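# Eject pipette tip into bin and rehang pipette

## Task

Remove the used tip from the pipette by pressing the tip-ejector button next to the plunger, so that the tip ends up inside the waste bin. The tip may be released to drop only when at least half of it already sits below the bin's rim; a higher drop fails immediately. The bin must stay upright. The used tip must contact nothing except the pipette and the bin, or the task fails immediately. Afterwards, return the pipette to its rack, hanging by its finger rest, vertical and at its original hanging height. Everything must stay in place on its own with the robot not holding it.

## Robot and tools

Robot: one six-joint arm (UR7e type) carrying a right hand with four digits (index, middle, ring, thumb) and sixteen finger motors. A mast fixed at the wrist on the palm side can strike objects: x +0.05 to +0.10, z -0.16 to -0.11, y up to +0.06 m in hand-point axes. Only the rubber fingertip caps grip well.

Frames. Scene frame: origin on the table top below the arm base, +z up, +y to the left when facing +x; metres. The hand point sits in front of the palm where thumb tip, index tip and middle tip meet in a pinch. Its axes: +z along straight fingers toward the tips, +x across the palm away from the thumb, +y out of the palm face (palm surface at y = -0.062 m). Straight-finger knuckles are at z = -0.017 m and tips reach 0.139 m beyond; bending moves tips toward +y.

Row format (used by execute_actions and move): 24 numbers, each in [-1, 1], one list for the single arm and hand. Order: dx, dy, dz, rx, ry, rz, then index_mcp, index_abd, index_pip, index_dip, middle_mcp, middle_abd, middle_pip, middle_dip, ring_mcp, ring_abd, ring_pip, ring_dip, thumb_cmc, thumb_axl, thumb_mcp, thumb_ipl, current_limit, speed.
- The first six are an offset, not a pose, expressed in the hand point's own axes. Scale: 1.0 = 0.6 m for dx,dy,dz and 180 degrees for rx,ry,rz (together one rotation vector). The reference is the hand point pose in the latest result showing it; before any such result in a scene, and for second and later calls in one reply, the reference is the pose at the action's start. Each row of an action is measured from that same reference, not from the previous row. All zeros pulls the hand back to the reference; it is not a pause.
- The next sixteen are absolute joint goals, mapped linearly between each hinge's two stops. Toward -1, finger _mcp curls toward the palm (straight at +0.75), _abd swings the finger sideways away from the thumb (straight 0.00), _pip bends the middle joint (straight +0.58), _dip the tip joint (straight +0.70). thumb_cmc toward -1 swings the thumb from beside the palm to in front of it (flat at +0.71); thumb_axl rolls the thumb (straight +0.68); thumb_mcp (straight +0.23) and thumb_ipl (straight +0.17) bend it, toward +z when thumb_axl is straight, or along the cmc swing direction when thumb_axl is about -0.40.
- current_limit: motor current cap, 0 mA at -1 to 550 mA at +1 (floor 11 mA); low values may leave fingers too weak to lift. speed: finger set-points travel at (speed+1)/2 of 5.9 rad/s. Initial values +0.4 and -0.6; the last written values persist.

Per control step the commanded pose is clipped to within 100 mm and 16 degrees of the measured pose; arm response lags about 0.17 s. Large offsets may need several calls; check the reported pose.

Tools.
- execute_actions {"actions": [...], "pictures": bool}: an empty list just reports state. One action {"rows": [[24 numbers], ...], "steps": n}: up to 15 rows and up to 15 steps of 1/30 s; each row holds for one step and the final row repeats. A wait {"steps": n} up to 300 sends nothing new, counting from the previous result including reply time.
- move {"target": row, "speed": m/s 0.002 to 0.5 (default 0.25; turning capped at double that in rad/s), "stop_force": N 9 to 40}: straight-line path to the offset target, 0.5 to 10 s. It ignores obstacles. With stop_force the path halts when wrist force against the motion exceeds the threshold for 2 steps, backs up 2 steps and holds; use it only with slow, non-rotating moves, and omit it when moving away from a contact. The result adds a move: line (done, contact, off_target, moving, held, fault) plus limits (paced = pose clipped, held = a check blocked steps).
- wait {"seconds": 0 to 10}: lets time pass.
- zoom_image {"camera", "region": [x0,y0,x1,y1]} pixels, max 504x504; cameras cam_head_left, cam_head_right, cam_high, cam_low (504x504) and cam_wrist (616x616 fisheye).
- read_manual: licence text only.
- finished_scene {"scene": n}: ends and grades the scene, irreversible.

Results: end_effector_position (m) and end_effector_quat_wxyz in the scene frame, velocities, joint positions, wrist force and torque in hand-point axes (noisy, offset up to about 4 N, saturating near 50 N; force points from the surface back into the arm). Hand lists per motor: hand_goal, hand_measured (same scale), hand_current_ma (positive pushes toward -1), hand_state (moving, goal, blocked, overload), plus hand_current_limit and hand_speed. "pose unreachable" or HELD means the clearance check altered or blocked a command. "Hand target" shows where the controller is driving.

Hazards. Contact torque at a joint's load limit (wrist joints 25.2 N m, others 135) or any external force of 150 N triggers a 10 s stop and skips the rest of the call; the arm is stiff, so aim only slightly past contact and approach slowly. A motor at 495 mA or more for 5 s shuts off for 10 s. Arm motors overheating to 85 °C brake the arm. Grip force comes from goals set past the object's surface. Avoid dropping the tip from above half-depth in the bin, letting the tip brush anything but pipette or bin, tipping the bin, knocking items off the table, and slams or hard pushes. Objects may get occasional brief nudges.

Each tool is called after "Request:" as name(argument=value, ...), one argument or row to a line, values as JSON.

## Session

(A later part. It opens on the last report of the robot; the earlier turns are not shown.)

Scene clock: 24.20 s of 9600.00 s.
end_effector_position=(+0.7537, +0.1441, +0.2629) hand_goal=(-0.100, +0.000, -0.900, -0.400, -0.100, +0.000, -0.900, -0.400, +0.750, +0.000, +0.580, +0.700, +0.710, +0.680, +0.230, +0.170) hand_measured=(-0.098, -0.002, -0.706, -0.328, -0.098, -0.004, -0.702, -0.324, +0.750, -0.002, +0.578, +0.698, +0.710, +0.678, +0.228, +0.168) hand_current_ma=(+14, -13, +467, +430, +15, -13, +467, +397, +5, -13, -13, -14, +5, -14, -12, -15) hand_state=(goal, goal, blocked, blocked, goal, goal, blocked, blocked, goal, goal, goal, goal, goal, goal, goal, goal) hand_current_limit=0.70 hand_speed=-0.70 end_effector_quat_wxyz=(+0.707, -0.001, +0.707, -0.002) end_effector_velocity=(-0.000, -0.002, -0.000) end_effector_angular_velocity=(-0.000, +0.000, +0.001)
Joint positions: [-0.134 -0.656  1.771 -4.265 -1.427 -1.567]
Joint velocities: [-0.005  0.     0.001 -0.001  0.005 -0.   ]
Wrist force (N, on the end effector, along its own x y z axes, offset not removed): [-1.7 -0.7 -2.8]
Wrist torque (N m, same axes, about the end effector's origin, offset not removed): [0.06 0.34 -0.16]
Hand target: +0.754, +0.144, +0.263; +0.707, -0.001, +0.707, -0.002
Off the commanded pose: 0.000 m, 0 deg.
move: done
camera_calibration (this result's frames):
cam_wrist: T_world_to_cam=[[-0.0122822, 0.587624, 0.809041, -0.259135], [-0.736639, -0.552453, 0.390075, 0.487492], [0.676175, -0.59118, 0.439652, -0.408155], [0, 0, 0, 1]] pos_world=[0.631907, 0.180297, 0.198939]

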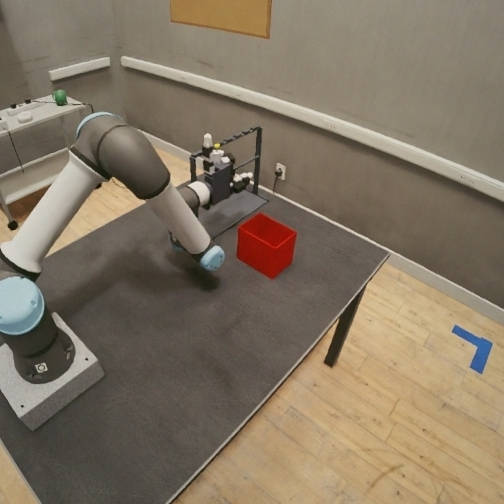

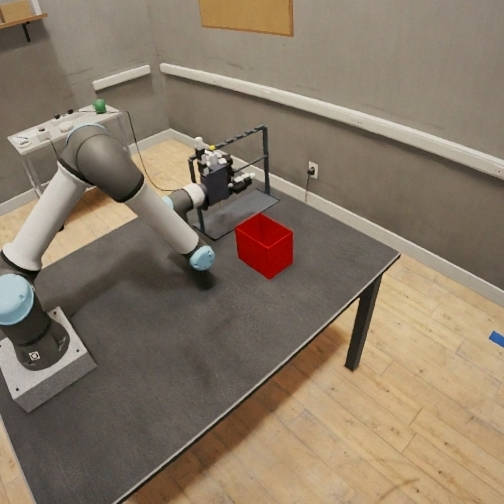

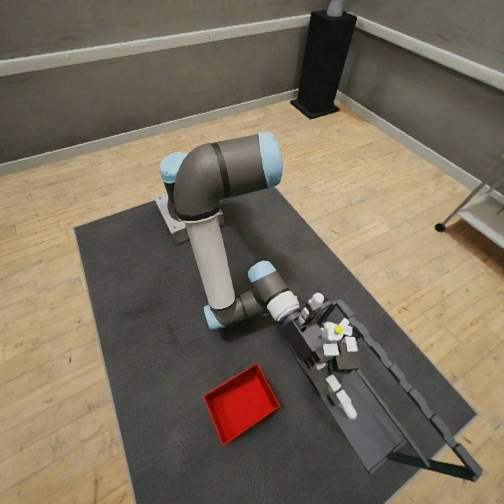

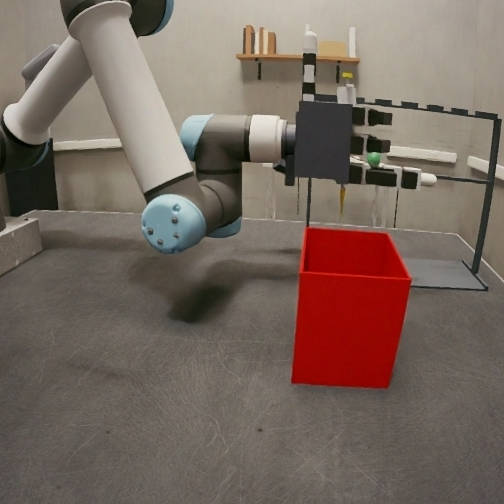

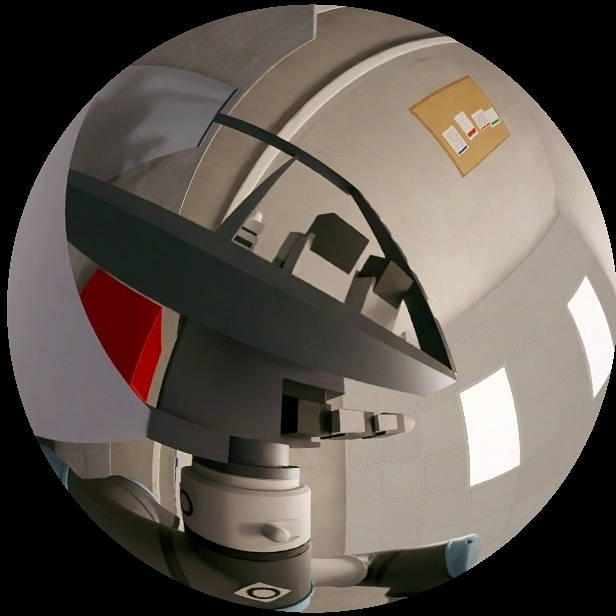

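Request:
move(
  target=[-0.137,-0.387,0,0,0,0,-0.1,0,-0.9,-0.4,-0.1,0,-0.9,-0.4,0.75,0,0.58,0.7,0.71,0.68,0.23,0.17,0.7,-0.7],
  speed=0.12,
)

Request:
move(
  target=[0.173,0,0,0,0,0,-0.1,0,-0.9,-0.4,-0.1,0,-0.9,-0.4,0.75,0,0.58,0.7,0.71,0.68,0.23,0.17,0.7,-0.7],
  speed=0.05,
)

Request:
move(
  target=[0,0,0,0,0,0,-0.1,0,-0.9,-0.4,-0.1,0,-0.9,-0.4,0.75,0,0.58,0.7,0.72,0.68,-0.2,-0.2,0.78,-0.3],
)

Request:
zoom_image(
  camera="cam_high",
  region=[190,350,290,450],
)

Scene clock: 31.07 s of 9600.00 s.
end_effector_position=(+0.7538, -0.0878, +0.3454) hand_goal=(-0.100, +0.000, -0.900, -0.400, -0.100, +0.000, -0.900, -0.400, +0.750, +0.000, +0.580, +0.700, +0.710, +0.680, +0.230, +0.170) hand_measured=(-0.098, -0.002, -0.706, -0.328, -0.098, -0.004, -0.702, -0.324, +0.750, -0.002, +0.578, +0.698, +0.710, +0.678, +0.228, +0.168) hand_current_ma=(+13, -13, +467, +430, +14, -13, +468, +397, +5, -13, -13, -14, +5, -14, -12, -15) hand_state=(goal, goal, blocked, blocked, goal, goal, blocked, blocked, goal, goal, goal, goal, goal, goal, goal, goal) hand_current_limit=0.70 hand_speed=-0.70 end_effector_quat_wxyz=(+0.707, -0.001, +0.708, -0.002) end_effector_velocity=(+0.000, -0.003, +0.001) end_effector_angular_velocity=(-0.002, -0.002, +0.000)
Joint positions: [-0.556 -0.79   1.717 -4.078 -1.006 -1.564]
Joint velocities: [-0.004 -0.    -0.004  0.002  0.004 -0.001]
Wrist force (N, on the end effector, along its own x y z axes, offset not removed): [-0.6 -1.7 -0.5]
Wrist torque (N m, same axes, about the end effector's origin, offset not removed): [-0.13 0.16 -0.18]
Hand target: +0.754, -0.088, +0.346; +0.707, -0.001, +0.708, -0.002
Off the commanded pose: 0.001 m, 0 deg.
After step 90, 1.33 s passed at rest.
move: done
camera_calibration (this result's frames):
cam_wrist: T_world_to_cam=[[-0.0120676, 0.588079, 0.808713, -0.189687], [-0.736571, -0.552202, 0.390559, 0.327068], [0.676253, -0.590961, 0.439826, -0.581697], [0, 0, 0, 1]] pos_world=[0.631994, -0.0516019, 0.281508]

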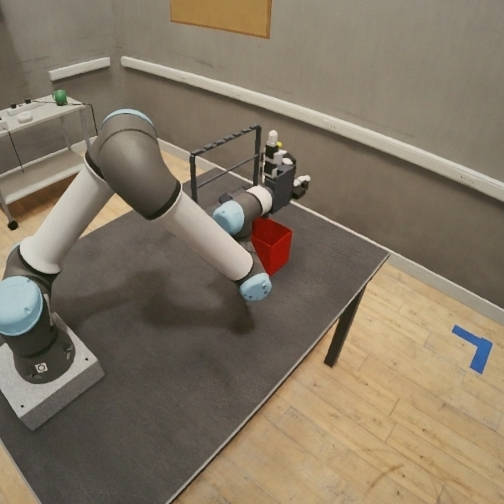

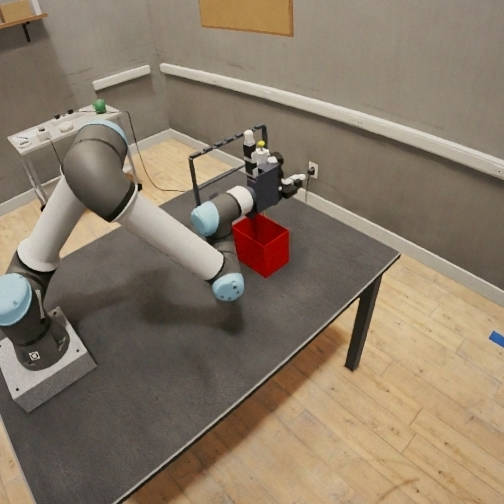

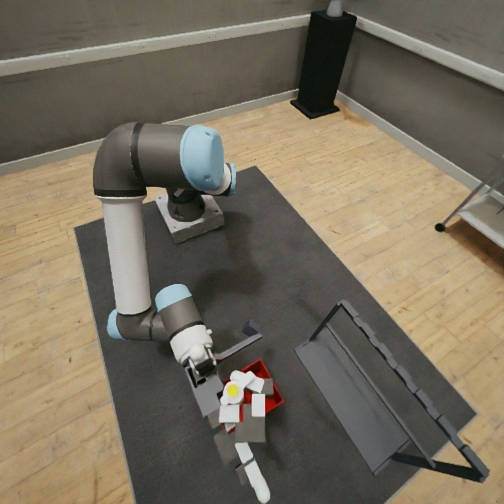

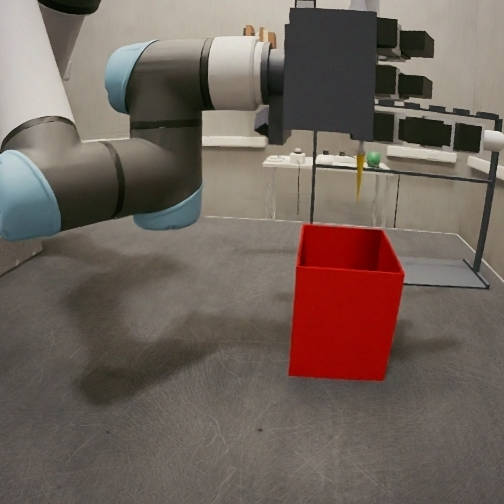

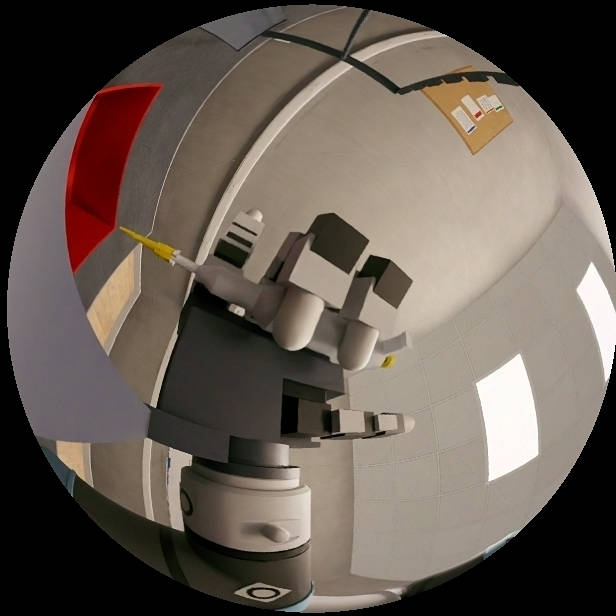

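Scene clock: 33.53 s of 9600.00 s.
end_effector_position=(+0.7535, -0.0880, +0.2418) hand_goal=(-0.100, +0.000, -0.900, -0.400, -0.100, +0.000, -0.900, -0.400, +0.750, +0.000, +0.580, +0.700, +0.710, +0.680, +0.230, +0.170) hand_measured=(-0.098, -0.002, -0.706, -0.328, -0.098, -0.004, -0.702, -0.324, +0.750, -0.002, +0.578, +0.698, +0.710, +0.678, +0.228, +0.168) hand_current_ma=(+13, -13, +467, +430, +14, -13, +467, +397, +5, -13, -13, -14, +5, -14, -12, -15) hand_state=(goal, goal, blocked, blocked, goal, goal, blocked, blocked, goal, goal, goal, goal, goal, goal, goal, goal) hand_current_limit=0.70 hand_speed=-0.70 end_effector_quat_wxyz=(+0.707, -0.001, +0.708, -0.002) end_effector_velocity=(+0.000, -0.000, -0.003) end_effector_angular_velocity=(+0.002, +0.001, -0.000)
Joint positions: [-0.554 -0.58   1.675 -4.245 -1.007 -1.564]
Joint velocities: [-0.     0.005 -0.002 -0.003 -0.     0.001]
Wrist force (N, on the end effector, along its own x y z axes, offset not removed): [0.9 -1.2 -0.8]
Wrist torque (N m, same axes, about the end effector's origin, offset not removed): [-0.27 -0.06 -0.04]
Hand target: +0.754, -0.088, +0.242; +0.707, -0.001, +0.708, -0.002
Off the commanded pose: 0.000 m, 0 deg.
move: done
camera_calibration (this result's frames):
cam_wrist: T_world_to_cam=[[-0.0120464, 0.588216, 0.808614, -0.105723], [-0.736562, -0.552135, 0.39067, 0.367209], [0.676262, -0.590889, 0.439909, -0.536051], [0, 0, 0, 1]] pos_world=[0.63171, -0.0518094, 0.177845]

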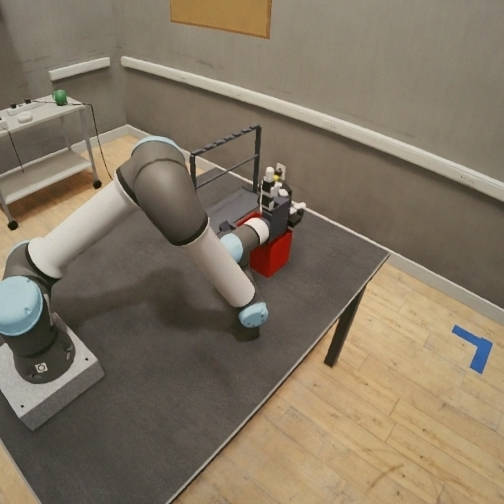

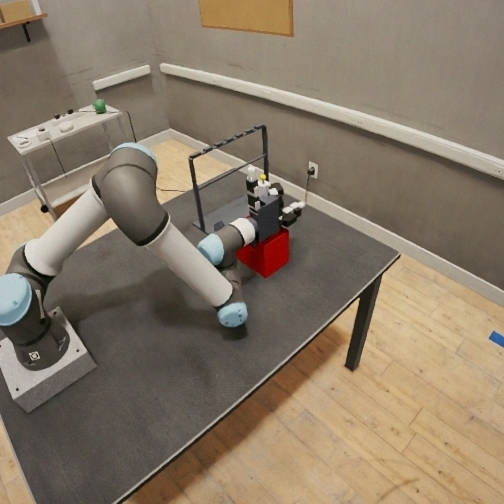

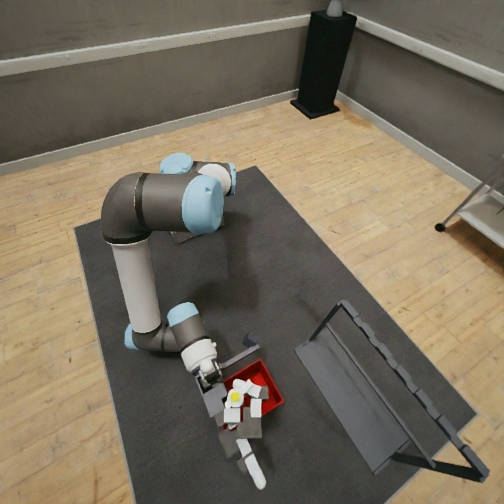

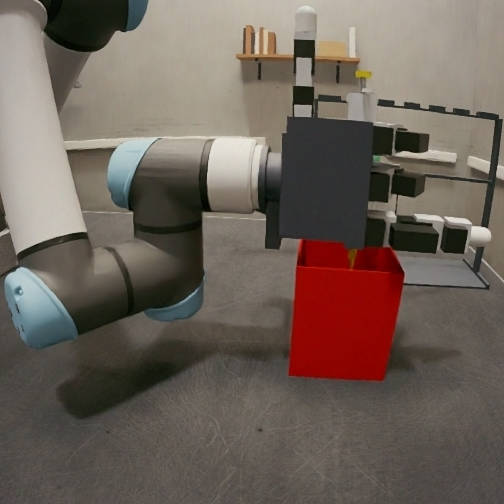

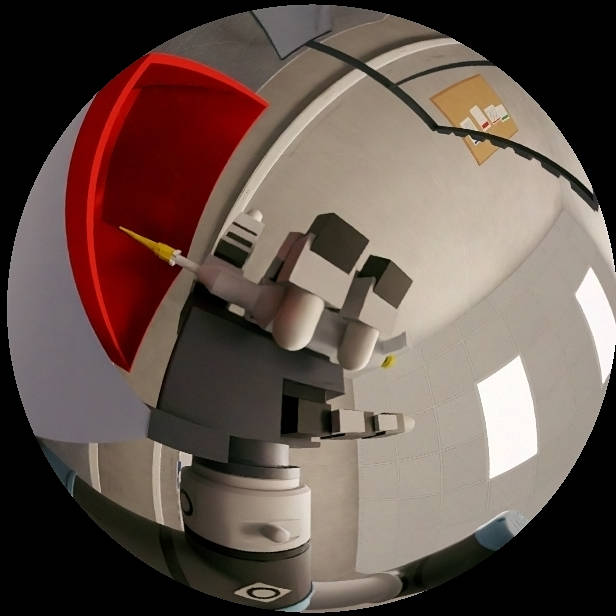

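Scene clock: 34.20 s of 9600.00 s.
end_effector_position=(+0.7535, -0.0880, +0.2417) hand_goal=(-0.100, +0.000, -0.900, -0.400, -0.100, +0.000, -0.900, -0.400, +0.750, +0.000, +0.580, +0.700, +0.720, +0.680, -0.200, -0.200) hand_measured=(-0.098, -0.002, -0.706, -0.328, -0.098, -0.004, -0.702, -0.324, +0.750, -0.002, +0.578, +0.698, +0.718, +0.678, -0.202, -0.200) hand_current_ma=(+13, -13, +489, +430, +14, -13, +489, +397, +5, -13, -13, -14, -11, -14, -14, +3) hand_state=(goal, goal, blocked, blocked, goal, goal, blocked, blocked, goal, goal, goal, goal, goal, goal, goal, goal) hand_current_limit=0.78 hand_speed=-0.30 end_effector_quat_wxyz=(+0.707, -0.001, +0.708, -0.002) end_effector_velocity=(-0.000, -0.000, -0.000) end_effector_angular_velocity=(+0.000, +0.001, -0.000)
Joint positions: [-0.554 -0.58   1.675 -4.245 -1.007 -1.564]
Joint velocities: [-0.    -0.     0.001  0.001 -0.    -0.   ]
Wrist force (N, on the end effector, along its own x y z axes, offset not removed): [2.1 1.0 -2.3]
Wrist torque (N m, same axes, about the end effector's origin, offset not removed): [0.20 -0.15 0.13]
Hand target: +0.754, -0.088, +0.242; +0.707, -0.001, +0.708, -0.002
Off the commanded pose: 0.000 m, 0 deg.
move: done
camera_calibration (this result's frames):
cam_wrist: T_world_to_cam=[[-0.011981, 0.58812, 0.808685, -0.105723], [-0.736531, -0.552181, 0.390664, 0.367221], [0.676297, -0.590941, 0.439784, -0.536029], [0, 0, 0, 1]] pos_world=[0.631718, -0.0518114, 0.177774]

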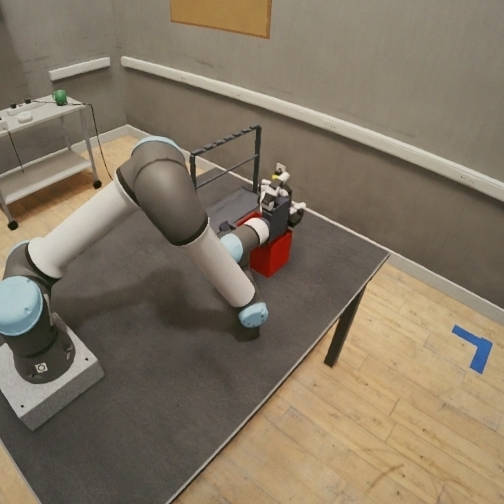

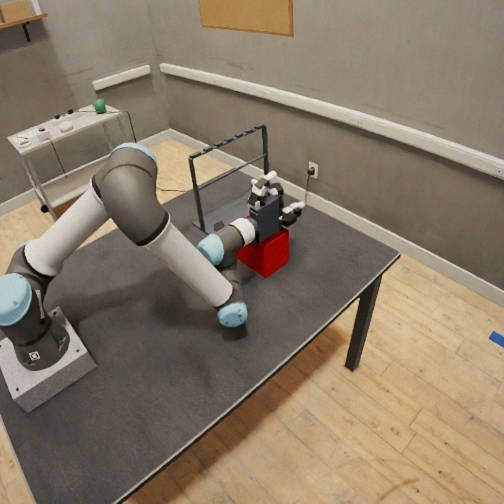

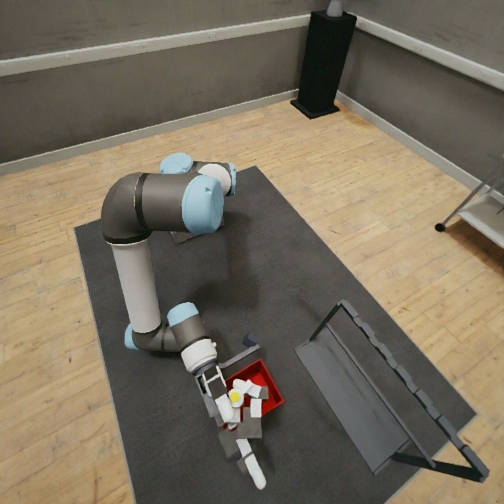

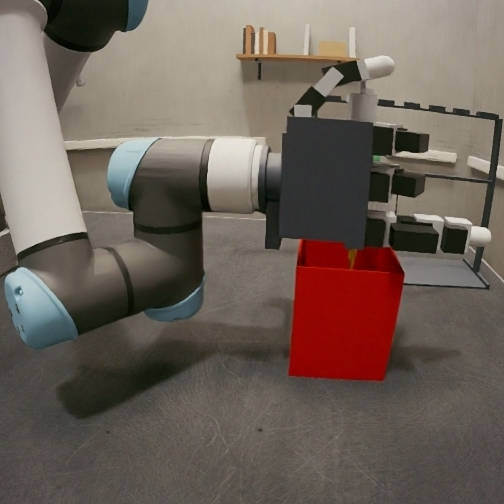

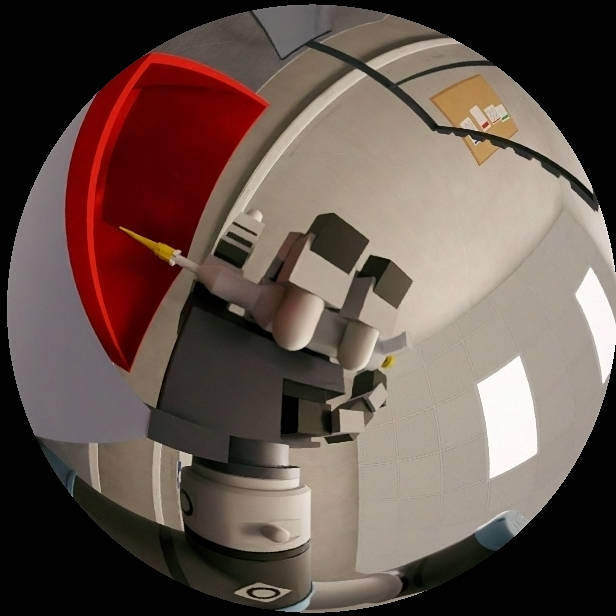

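Region (190, 350, 290, 450) of cam_high's 504x504 image, scaled by 5.040, with more detail than that image has.

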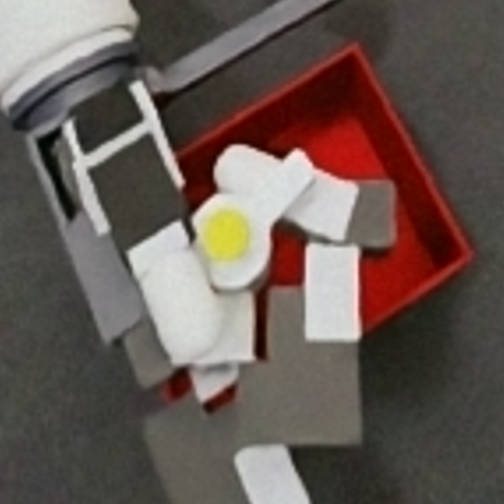

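Request:
execute_actions(
  actions=[],
)

Scene clock: 40.53 s of 9600.00 s.
end_effector_position=(+0.7535, -0.0880, +0.2418) hand_goal=(-0.100, +0.000, -0.900, -0.400, -0.100, +0.000, -0.900, -0.400, +0.750, +0.000, +0.580, +0.700, +0.720, +0.680, -0.200, -0.200) hand_measured=(-0.098, -0.002, -0.706, -0.328, -0.098, -0.004, -0.702, -0.324, +0.750, -0.002, +0.578, +0.698, +0.718, +0.678, -0.202, -0.200) hand_current_ma=(+13, -13, +490, +430, +14, -13, +489, +397, +5, -13, -13, -14, -11, -14, -14, +3) hand_state=(goal, goal, blocked, blocked, goal, goal, blocked, blocked, goal, goal, goal, goal, goal, goal, goal, goal) hand_current_limit=0.78 hand_speed=-0.30 end_effector_quat_wxyz=(+0.707, -0.001, +0.708, -0.002) end_effector_velocity=(-0.000, -0.000, +0.000) end_effector_angular_velocity=(-0.000, -0.001, -0.000)
Joint positions: [-0.554 -0.58   1.675 -4.245 -1.007 -1.564]
Joint velocities: [-0. -0. -0. -0.  0.  0.]
Wrist force (N, on the end effector, along its own x y z axes, offset not removed): [1.8 -1.8 -1.0]
Wrist torque (N m, same axes, about the end effector's origin, offset not removed): [-0.34 -0.20 -0.09]
Hand target: +0.754, -0.088, +0.242; +0.707, -0.001, +0.708, -0.002
Off the commanded pose: 0.000 m, 0 deg.
Steps of this call (steps 1 to 90: nothing new was sent; then 3.33 s passed at rest). Readings (end_effector_position | what the end effector reports):
1: (+0.7535, -0.0880, +0.2417) | hand_goal=(-0.100, +0.000, -0.900, -0.400, -0.100, +0.000, -0.900, -0.400, +0.750, +0.000, +0.580, +0.700, +0.720, +0.680, -0.200, -0.200) hand_measured=(-0.098, -0.002, -0.706, -0.328, -0.098, -0.004, -0.702, -0.324, +0.750, -0.002, +0.578, +0.698, +0.718, +0.678, -0.202, -0.200) hand_current_ma=(+13, -13, +490, +430, +14, -13, +490, +397, +5, -13, -13, -14, -11, -14, -14, +3) hand_state=(goal, goal, blocked, blocked, goal, goal, blocked, blocked, goal, goal, goal, goal, goal, goal, goal, goal) hand_current_limit=0.78 hand_speed=-0.30
2: (+0.7535, -0.0880, +0.2417) | hand_goal=(-0.100, +0.000, -0.900, -0.400, -0.100, +0.000, -0.900, -0.400, +0.750, +0.000, +0.580, +0.700, +0.720, +0.680, -0.200, -0.200) hand_measured=(-0.098, -0.002, -0.706, -0.328, -0.098, -0.004, -0.702, -0.324, +0.750, -0.002, +0.578, +0.698, +0.718, +0.678, -0.202, -0.200) hand_current_ma=(+13, -13, +489, +430, +14, -13, +489, +397, +5, -13, -13, -14, -11, -14, -14, +3) hand_state=(goal, goal, blocked, blocked, goal, goal, blocked, blocked, goal, goal, goal, goal, goal, goal, goal, goal) hand_current_limit=0.78 hand_speed=-0.30
4: (+0.7535, -0.0880, +0.2417) | hand_goal=(-0.100, +0.000, -0.900, -0.400, -0.100, +0.000, -0.900, -0.400, +0.750, +0.000, +0.580, +0.700, +0.720, +0.680, -0.200, -0.200) hand_measured=(-0.098, -0.002, -0.706, -0.328, -0.098, -0.004, -0.702, -0.324, +0.750, -0.002, +0.578, +0.698, +0.718, +0.678, -0.202, -0.200) hand_current_ma=(+13, -13, +490, +430, +14, -13, +489, +397, +5, -13, -13, -14, -11, -14, -14, +3) hand_state=(goal, goal, blocked, blocked, goal, goal, blocked, blocked, goal, goal, goal, goal, goal, goal, goal, goal) hand_current_limit=0.78 hand_speed=-0.30
8: (+0.7535, -0.0880, +0.2418) | hand_goal=(-0.100, +0.000, -0.900, -0.400, -0.100, +0.000, -0.900, -0.400, +0.750, +0.000, +0.580, +0.700, +0.720, +0.680, -0.200, -0.200) hand_measured=(-0.098, -0.002, -0.706, -0.328, -0.098, -0.004, -0.702, -0.324, +0.750, -0.002, +0.578, +0.698, +0.718, +0.678, -0.202, -0.200) hand_current_ma=(+13, -13, +490, +430, +14, -13, +490, +397, +5, -13, -13, -14, -11, -14, -14, +3) hand_state=(goal, goal, blocked, blocked, goal, goal, blocked, blocked, goal, goal, goal, goal, goal, goal, goal, goal) hand_current_limit=0.78 hand_speed=-0.30
90: the state above
camera_calibration (this result's frames):
cam_wrist: T_world_to_cam=[[-0.0120465, 0.588215, 0.808615, -0.105724], [-0.736562, -0.552135, 0.39067, 0.36721], [0.676262, -0.590889, 0.439908, -0.536051], [0, 0, 0, 1]] pos_world=[0.63171, -0.0518085, 0.177845]

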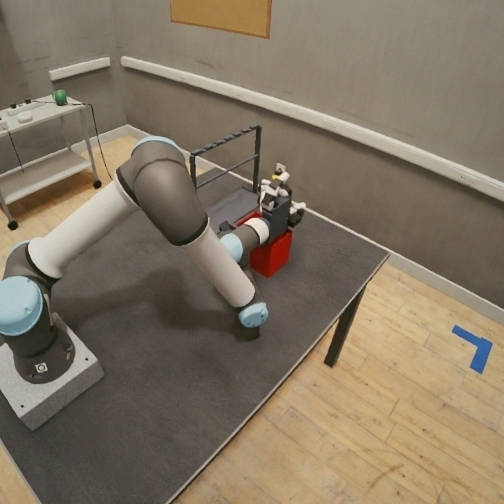

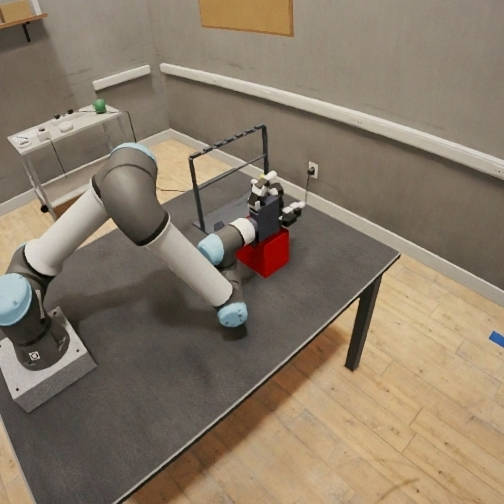

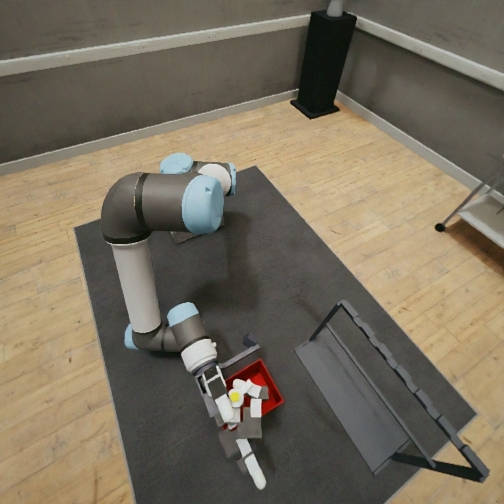

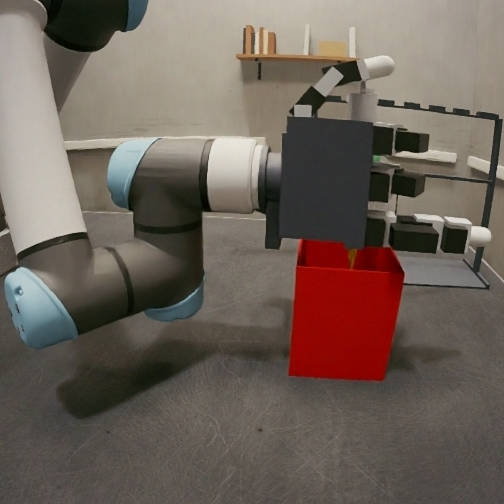

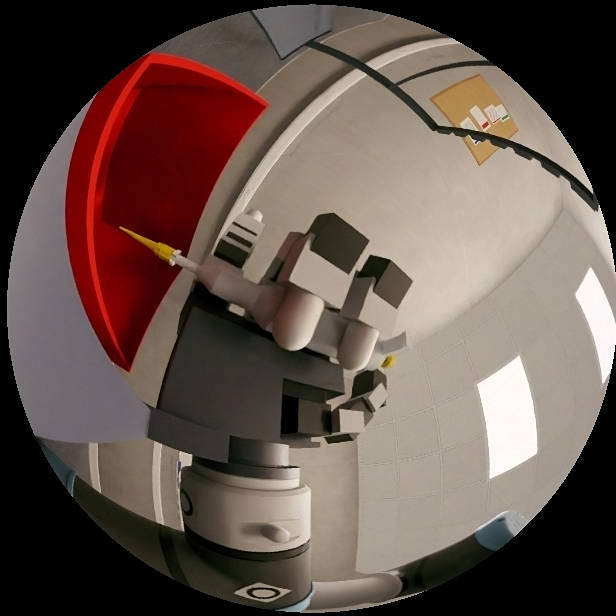

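Request:
execute_actions(
  actions=[
    {"rows":[[0,0,0,0,0,0,-0.1,0,-0.9,-0.4,-0.1,0,-0.9,-0.4,0.75,0,0.58,0.7,0.72,0.68,-0.3,-0.7,1,1]],"steps":15},
  ],
  pictures=false,
)

Request:
execute_actions(
  actions=[
    {"rows":[[0,0,0,0,0,0,-0.1,0,-0.9,-0.4,-0.1,0,-0.9,-0.4,0.75,0,0.58,0.7,0.72,0.68,-0.3,-0.7,0.78,1]],"steps":3},
  ],
)

Scene clock: 43.77 s of 9600.00 s.
end_effector_position=(+0.7535, -0.0880, +0.2418) hand_goal=(-0.100, +0.000, -0.900, -0.400, -0.100, +0.000, -0.900, -0.400, +0.750, +0.000, +0.580, +0.700, +0.720, +0.680, -0.300, -0.700) hand_measured=(-0.106, +0.004, -0.712, -0.328, -0.092, +0.008, -0.702, -0.324, +0.750, -0.002, +0.578, +0.698, +0.732, +0.690, -0.254, -0.400) hand_current_ma=(-35, +24, +549, +430, +47, +34, +550, +397, +5, -13, -13, -14, +64, +74, +349, +539) hand_state=(goal, goal, blocked, blocked, goal, goal, blocked, blocked, goal, goal, goal, goal, goal, goal, blocked, moving) hand_current_limit=1.00 hand_speed=1.00 end_effector_quat_wxyz=(+0.707, -0.001, +0.708, -0.002) end_effector_velocity=(-0.000, +0.000, +0.000) end_effector_angular_velocity=(+0.000, -0.000, +0.000)
Joint positions: [-0.554 -0.58   1.675 -4.245 -1.007 -1.564]
Joint velocities: [ 0. -0.  0. -0.  0.  0.]
Wrist force (N, on the end effector, along its own x y z axes, offset not removed): [0.9 -3.4 -1.1]
Wrist torque (N m, same axes, about the end effector's origin, offset not removed): [-0.42 0.02 -0.16]
Hand target: +0.754, -0.088, +0.242; +0.707, -0.001, +0.708, -0.002
Off the commanded pose: 0.000 m, 0 deg.
Steps of this call (steps 1 to 82: nothing new was sent; steps 83 to 97: all 15 steps of this action). Readings (end_effector_position | what the end effector reports):
83: (+0.7535, -0.0880, +0.2418) | hand_goal=(-0.100, +0.000, -0.900, -0.400, -0.100, +0.000, -0.900, -0.400, +0.750, +0.000, +0.580, +0.700, +0.720, +0.680, -0.300, -0.700) hand_measured=(-0.098, -0.002, -0.706, -0.328, -0.098, -0.004, -0.702, -0.324, +0.750, -0.002, +0.578, +0.698, +0.718, +0.678, -0.202, -0.200) hand_current_ma=(+13, -13, +489, +430, +14, -13, +489, +397, +5, -13, -13, -14, -11, -14, -14, +3) hand_state=(goal, goal, blocked, blocked, goal, goal, blocked, blocked, goal, goal, goal, goal, goal, goal, moving, moving) hand_current_limit=1.00 hand_speed=1.00
84: (+0.7535, -0.0880, +0.2418) | hand_goal=(-0.100, +0.000, -0.900, -0.400, -0.100, +0.000, -0.900, -0.400, +0.750, +0.000, +0.580, +0.700, +0.720, +0.680, -0.300, -0.700) hand_measured=(-0.098, -0.002, -0.706, -0.328, -0.098, -0.004, -0.702, -0.324, +0.750, -0.002, +0.578, +0.698, +0.718, +0.678, -0.212, -0.210) hand_current_ma=(+13, -13, +550, +430, +14, -13, +550, +397, +5, -13, -13, -14, -11, -14, +200, +235) hand_state=(goal, goal, moving, blocked, goal, goal, moving, blocked, goal, goal, goal, goal, goal, goal, moving, moving) hand_current_limit=1.00 hand_speed=1.00
86: (+0.7535, -0.0880, +0.2418) | hand_goal=(-0.100, +0.000, -0.900, -0.400, -0.100, +0.000, -0.900, -0.400, +0.750, +0.000, +0.580, +0.700, +0.720, +0.680, -0.300, -0.700) hand_measured=(-0.098, -0.002, -0.706, -0.328, -0.098, -0.002, -0.702, -0.324, +0.750, -0.002, +0.578, +0.698, +0.720, +0.678, -0.262, -0.278) hand_current_ma=(-4, -10, +550, +430, +14, -12, +550, +397, +5, -13, -13, -14, +10, -14, +309, +393) hand_state=(moving, goal, blocked, blocked, goal, goal, blocked, blocked, goal, goal, goal, goal, moving, goal, moving, moving) hand_current_limit=1.00 hand_speed=1.00
90: (+0.7535, -0.0880, +0.2418) | hand_goal=(-0.100, +0.000, -0.900, -0.400, -0.100, +0.000, -0.900, -0.400, +0.750, +0.000, +0.580, +0.700, +0.720, +0.680, -0.300, -0.700) hand_measured=(-0.104, +0.002, -0.708, -0.328, -0.096, +0.000, -0.702, -0.324, +0.750, -0.002, +0.578, +0.698, +0.726, +0.684, -0.264, -0.370) hand_current_ma=(-27, +19, +538, +430, +32, +15, +550, +397, +5, -13, -13, -14, +42, +45, +303, +498) hand_state=(moving, moving, moving, blocked, moving, moving, blocked, blocked, goal, goal, goal, goal, moving, moving, moving, moving) hand_current_limit=1.00 hand_speed=1.00
97: the state above

Scene clock: 43.87 s of 9600.00 s.
end_effector_position=(+0.7535, -0.0880, +0.2418) hand_goal=(-0.100, +0.000, -0.900, -0.400, -0.100, +0.000, -0.900, -0.400, +0.750, +0.000, +0.580, +0.700, +0.720, +0.680, -0.300, -0.700) hand_measured=(-0.106, +0.004, -0.712, -0.328, -0.092, +0.008, -0.702, -0.324, +0.750, -0.002, +0.578, +0.698, +0.732, +0.690, -0.254, -0.400) hand_current_ma=(-35, +24, +487, +430, +46, +32, +487, +397, +5, -13, -13, -14, +64, +73, +348, +487) hand_state=(goal, goal, moving, blocked, goal, goal, moving, blocked, goal, goal, goal, goal, goal, goal, blocked, blocked) hand_current_limit=0.78 hand_speed=1.00 end_effector_quat_wxyz=(+0.707, -0.001, +0.708, -0.002) end_effector_velocity=(-0.000, -0.000, -0.000) end_effector_angular_velocity=(-0.000, +0.001, -0.001)
Joint positions: [-0.554 -0.58   1.675 -4.245 -1.007 -1.564]
Joint velocities: [-0.     0.     0.     0.    -0.    -0.001]
Wrist force (N, on the end effector, along its own x y z axes, offset not removed): [0.8 -1.2 -2.7]
Wrist torque (N m, same axes, about the end effector's origin, offset not removed): [-0.12 0.02 -0.15]
Hand target: +0.754, -0.088, +0.242; +0.707, -0.001, +0.708, -0.002
Off the commanded pose: 0.000 m, 0 deg.
Steps of this call (steps 1 to 3: all 3 steps of this action). Readings (end_effector_position | what the end effector reports):
1: (+0.7535, -0.0880, +0.2418) | hand_goal=(-0.100, +0.000, -0.900, -0.400, -0.100, +0.000, -0.900, -0.400, +0.750, +0.000, +0.580, +0.700, +0.720, +0.680, -0.300, -0.700) hand_measured=(-0.106, +0.004, -0.712, -0.328, -0.092, +0.008, -0.702, -0.324, +0.750, -0.002, +0.578, +0.698, +0.732, +0.690, -0.254, -0.400) hand_current_ma=(-36, +24, +550, +430, +47, +32, +550, +397, +5, -13, -13, -14, +65, +75, +351, +539) hand_state=(goal, goal, blocked, blocked, goal, goal, blocked, blocked, goal, goal, goal, goal, goal, goal, blocked, moving) hand_current_limit=0.78 hand_speed=1.00
2: (+0.7535, -0.0880, +0.2418) | hand_goal=(-0.100, +0.000, -0.900, -0.400, -0.100, +0.000, -0.900, -0.400, +0.750, +0.000, +0.580, +0.700, +0.720, +0.680, -0.300, -0.700) hand_measured=(-0.106, +0.004, -0.712, -0.328, -0.092, +0.008, -0.702, -0.324, +0.750, -0.002, +0.578, +0.698, +0.732, +0.690, -0.254, -0.400) hand_current_ma=(-35, +24, +480, +430, +46, +32, +480, +397, +5, -13, -13, -14, +64, +73, +348, +486) hand_state=(goal, goal, moving, blocked, goal, goal, moving, blocked, goal, goal, goal, goal, goal, goal, blocked, moving) hand_current_limit=0.78 hand_speed=1.00
3: the state above
camera_calibration (this result's frames):
cam_wrist: T_world_to_cam=[[-0.0120498, 0.588217, 0.808613, -0.105724], [-0.736564, -0.552134, 0.390668, 0.36721], [0.676261, -0.590888, 0.439913, -0.536052], [0, 0, 0, 1]] pos_world=[0.631711, -0.0518086, 0.177849]

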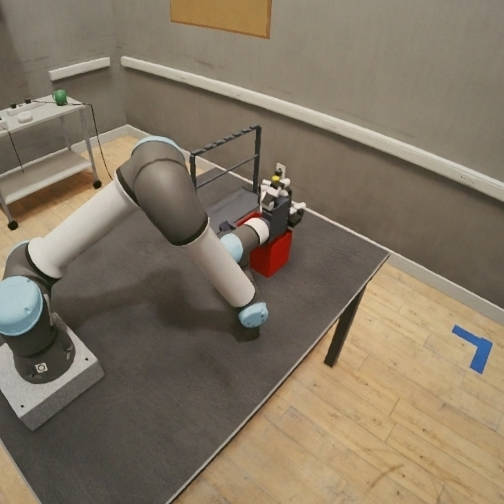

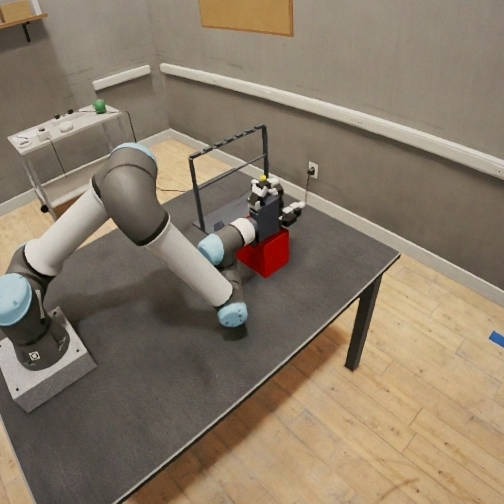

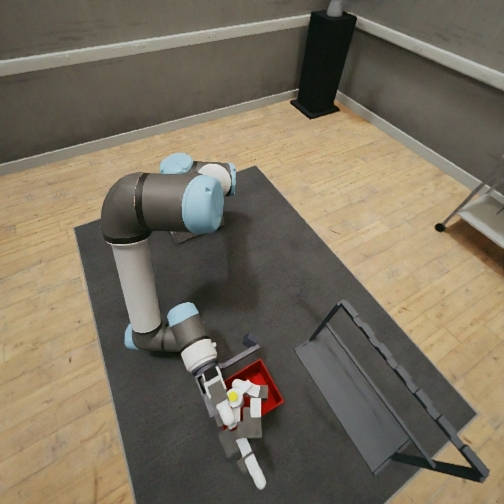

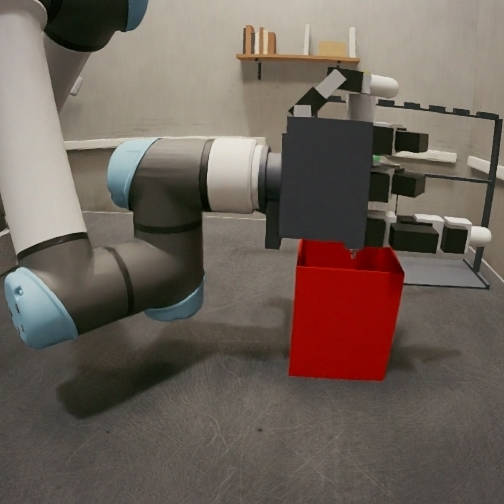

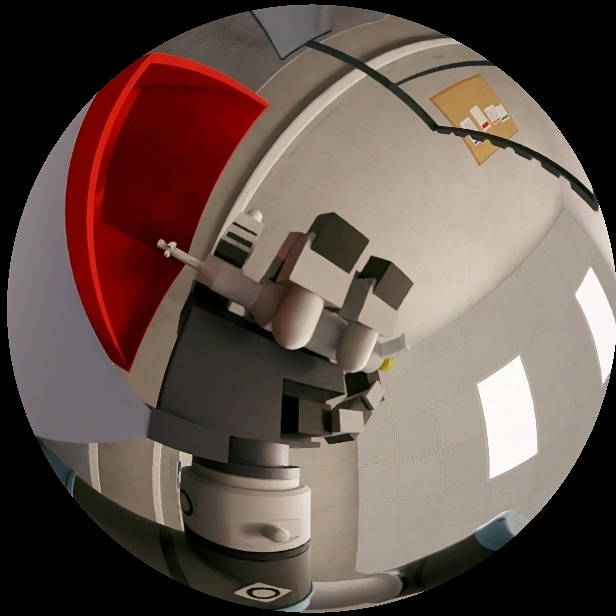

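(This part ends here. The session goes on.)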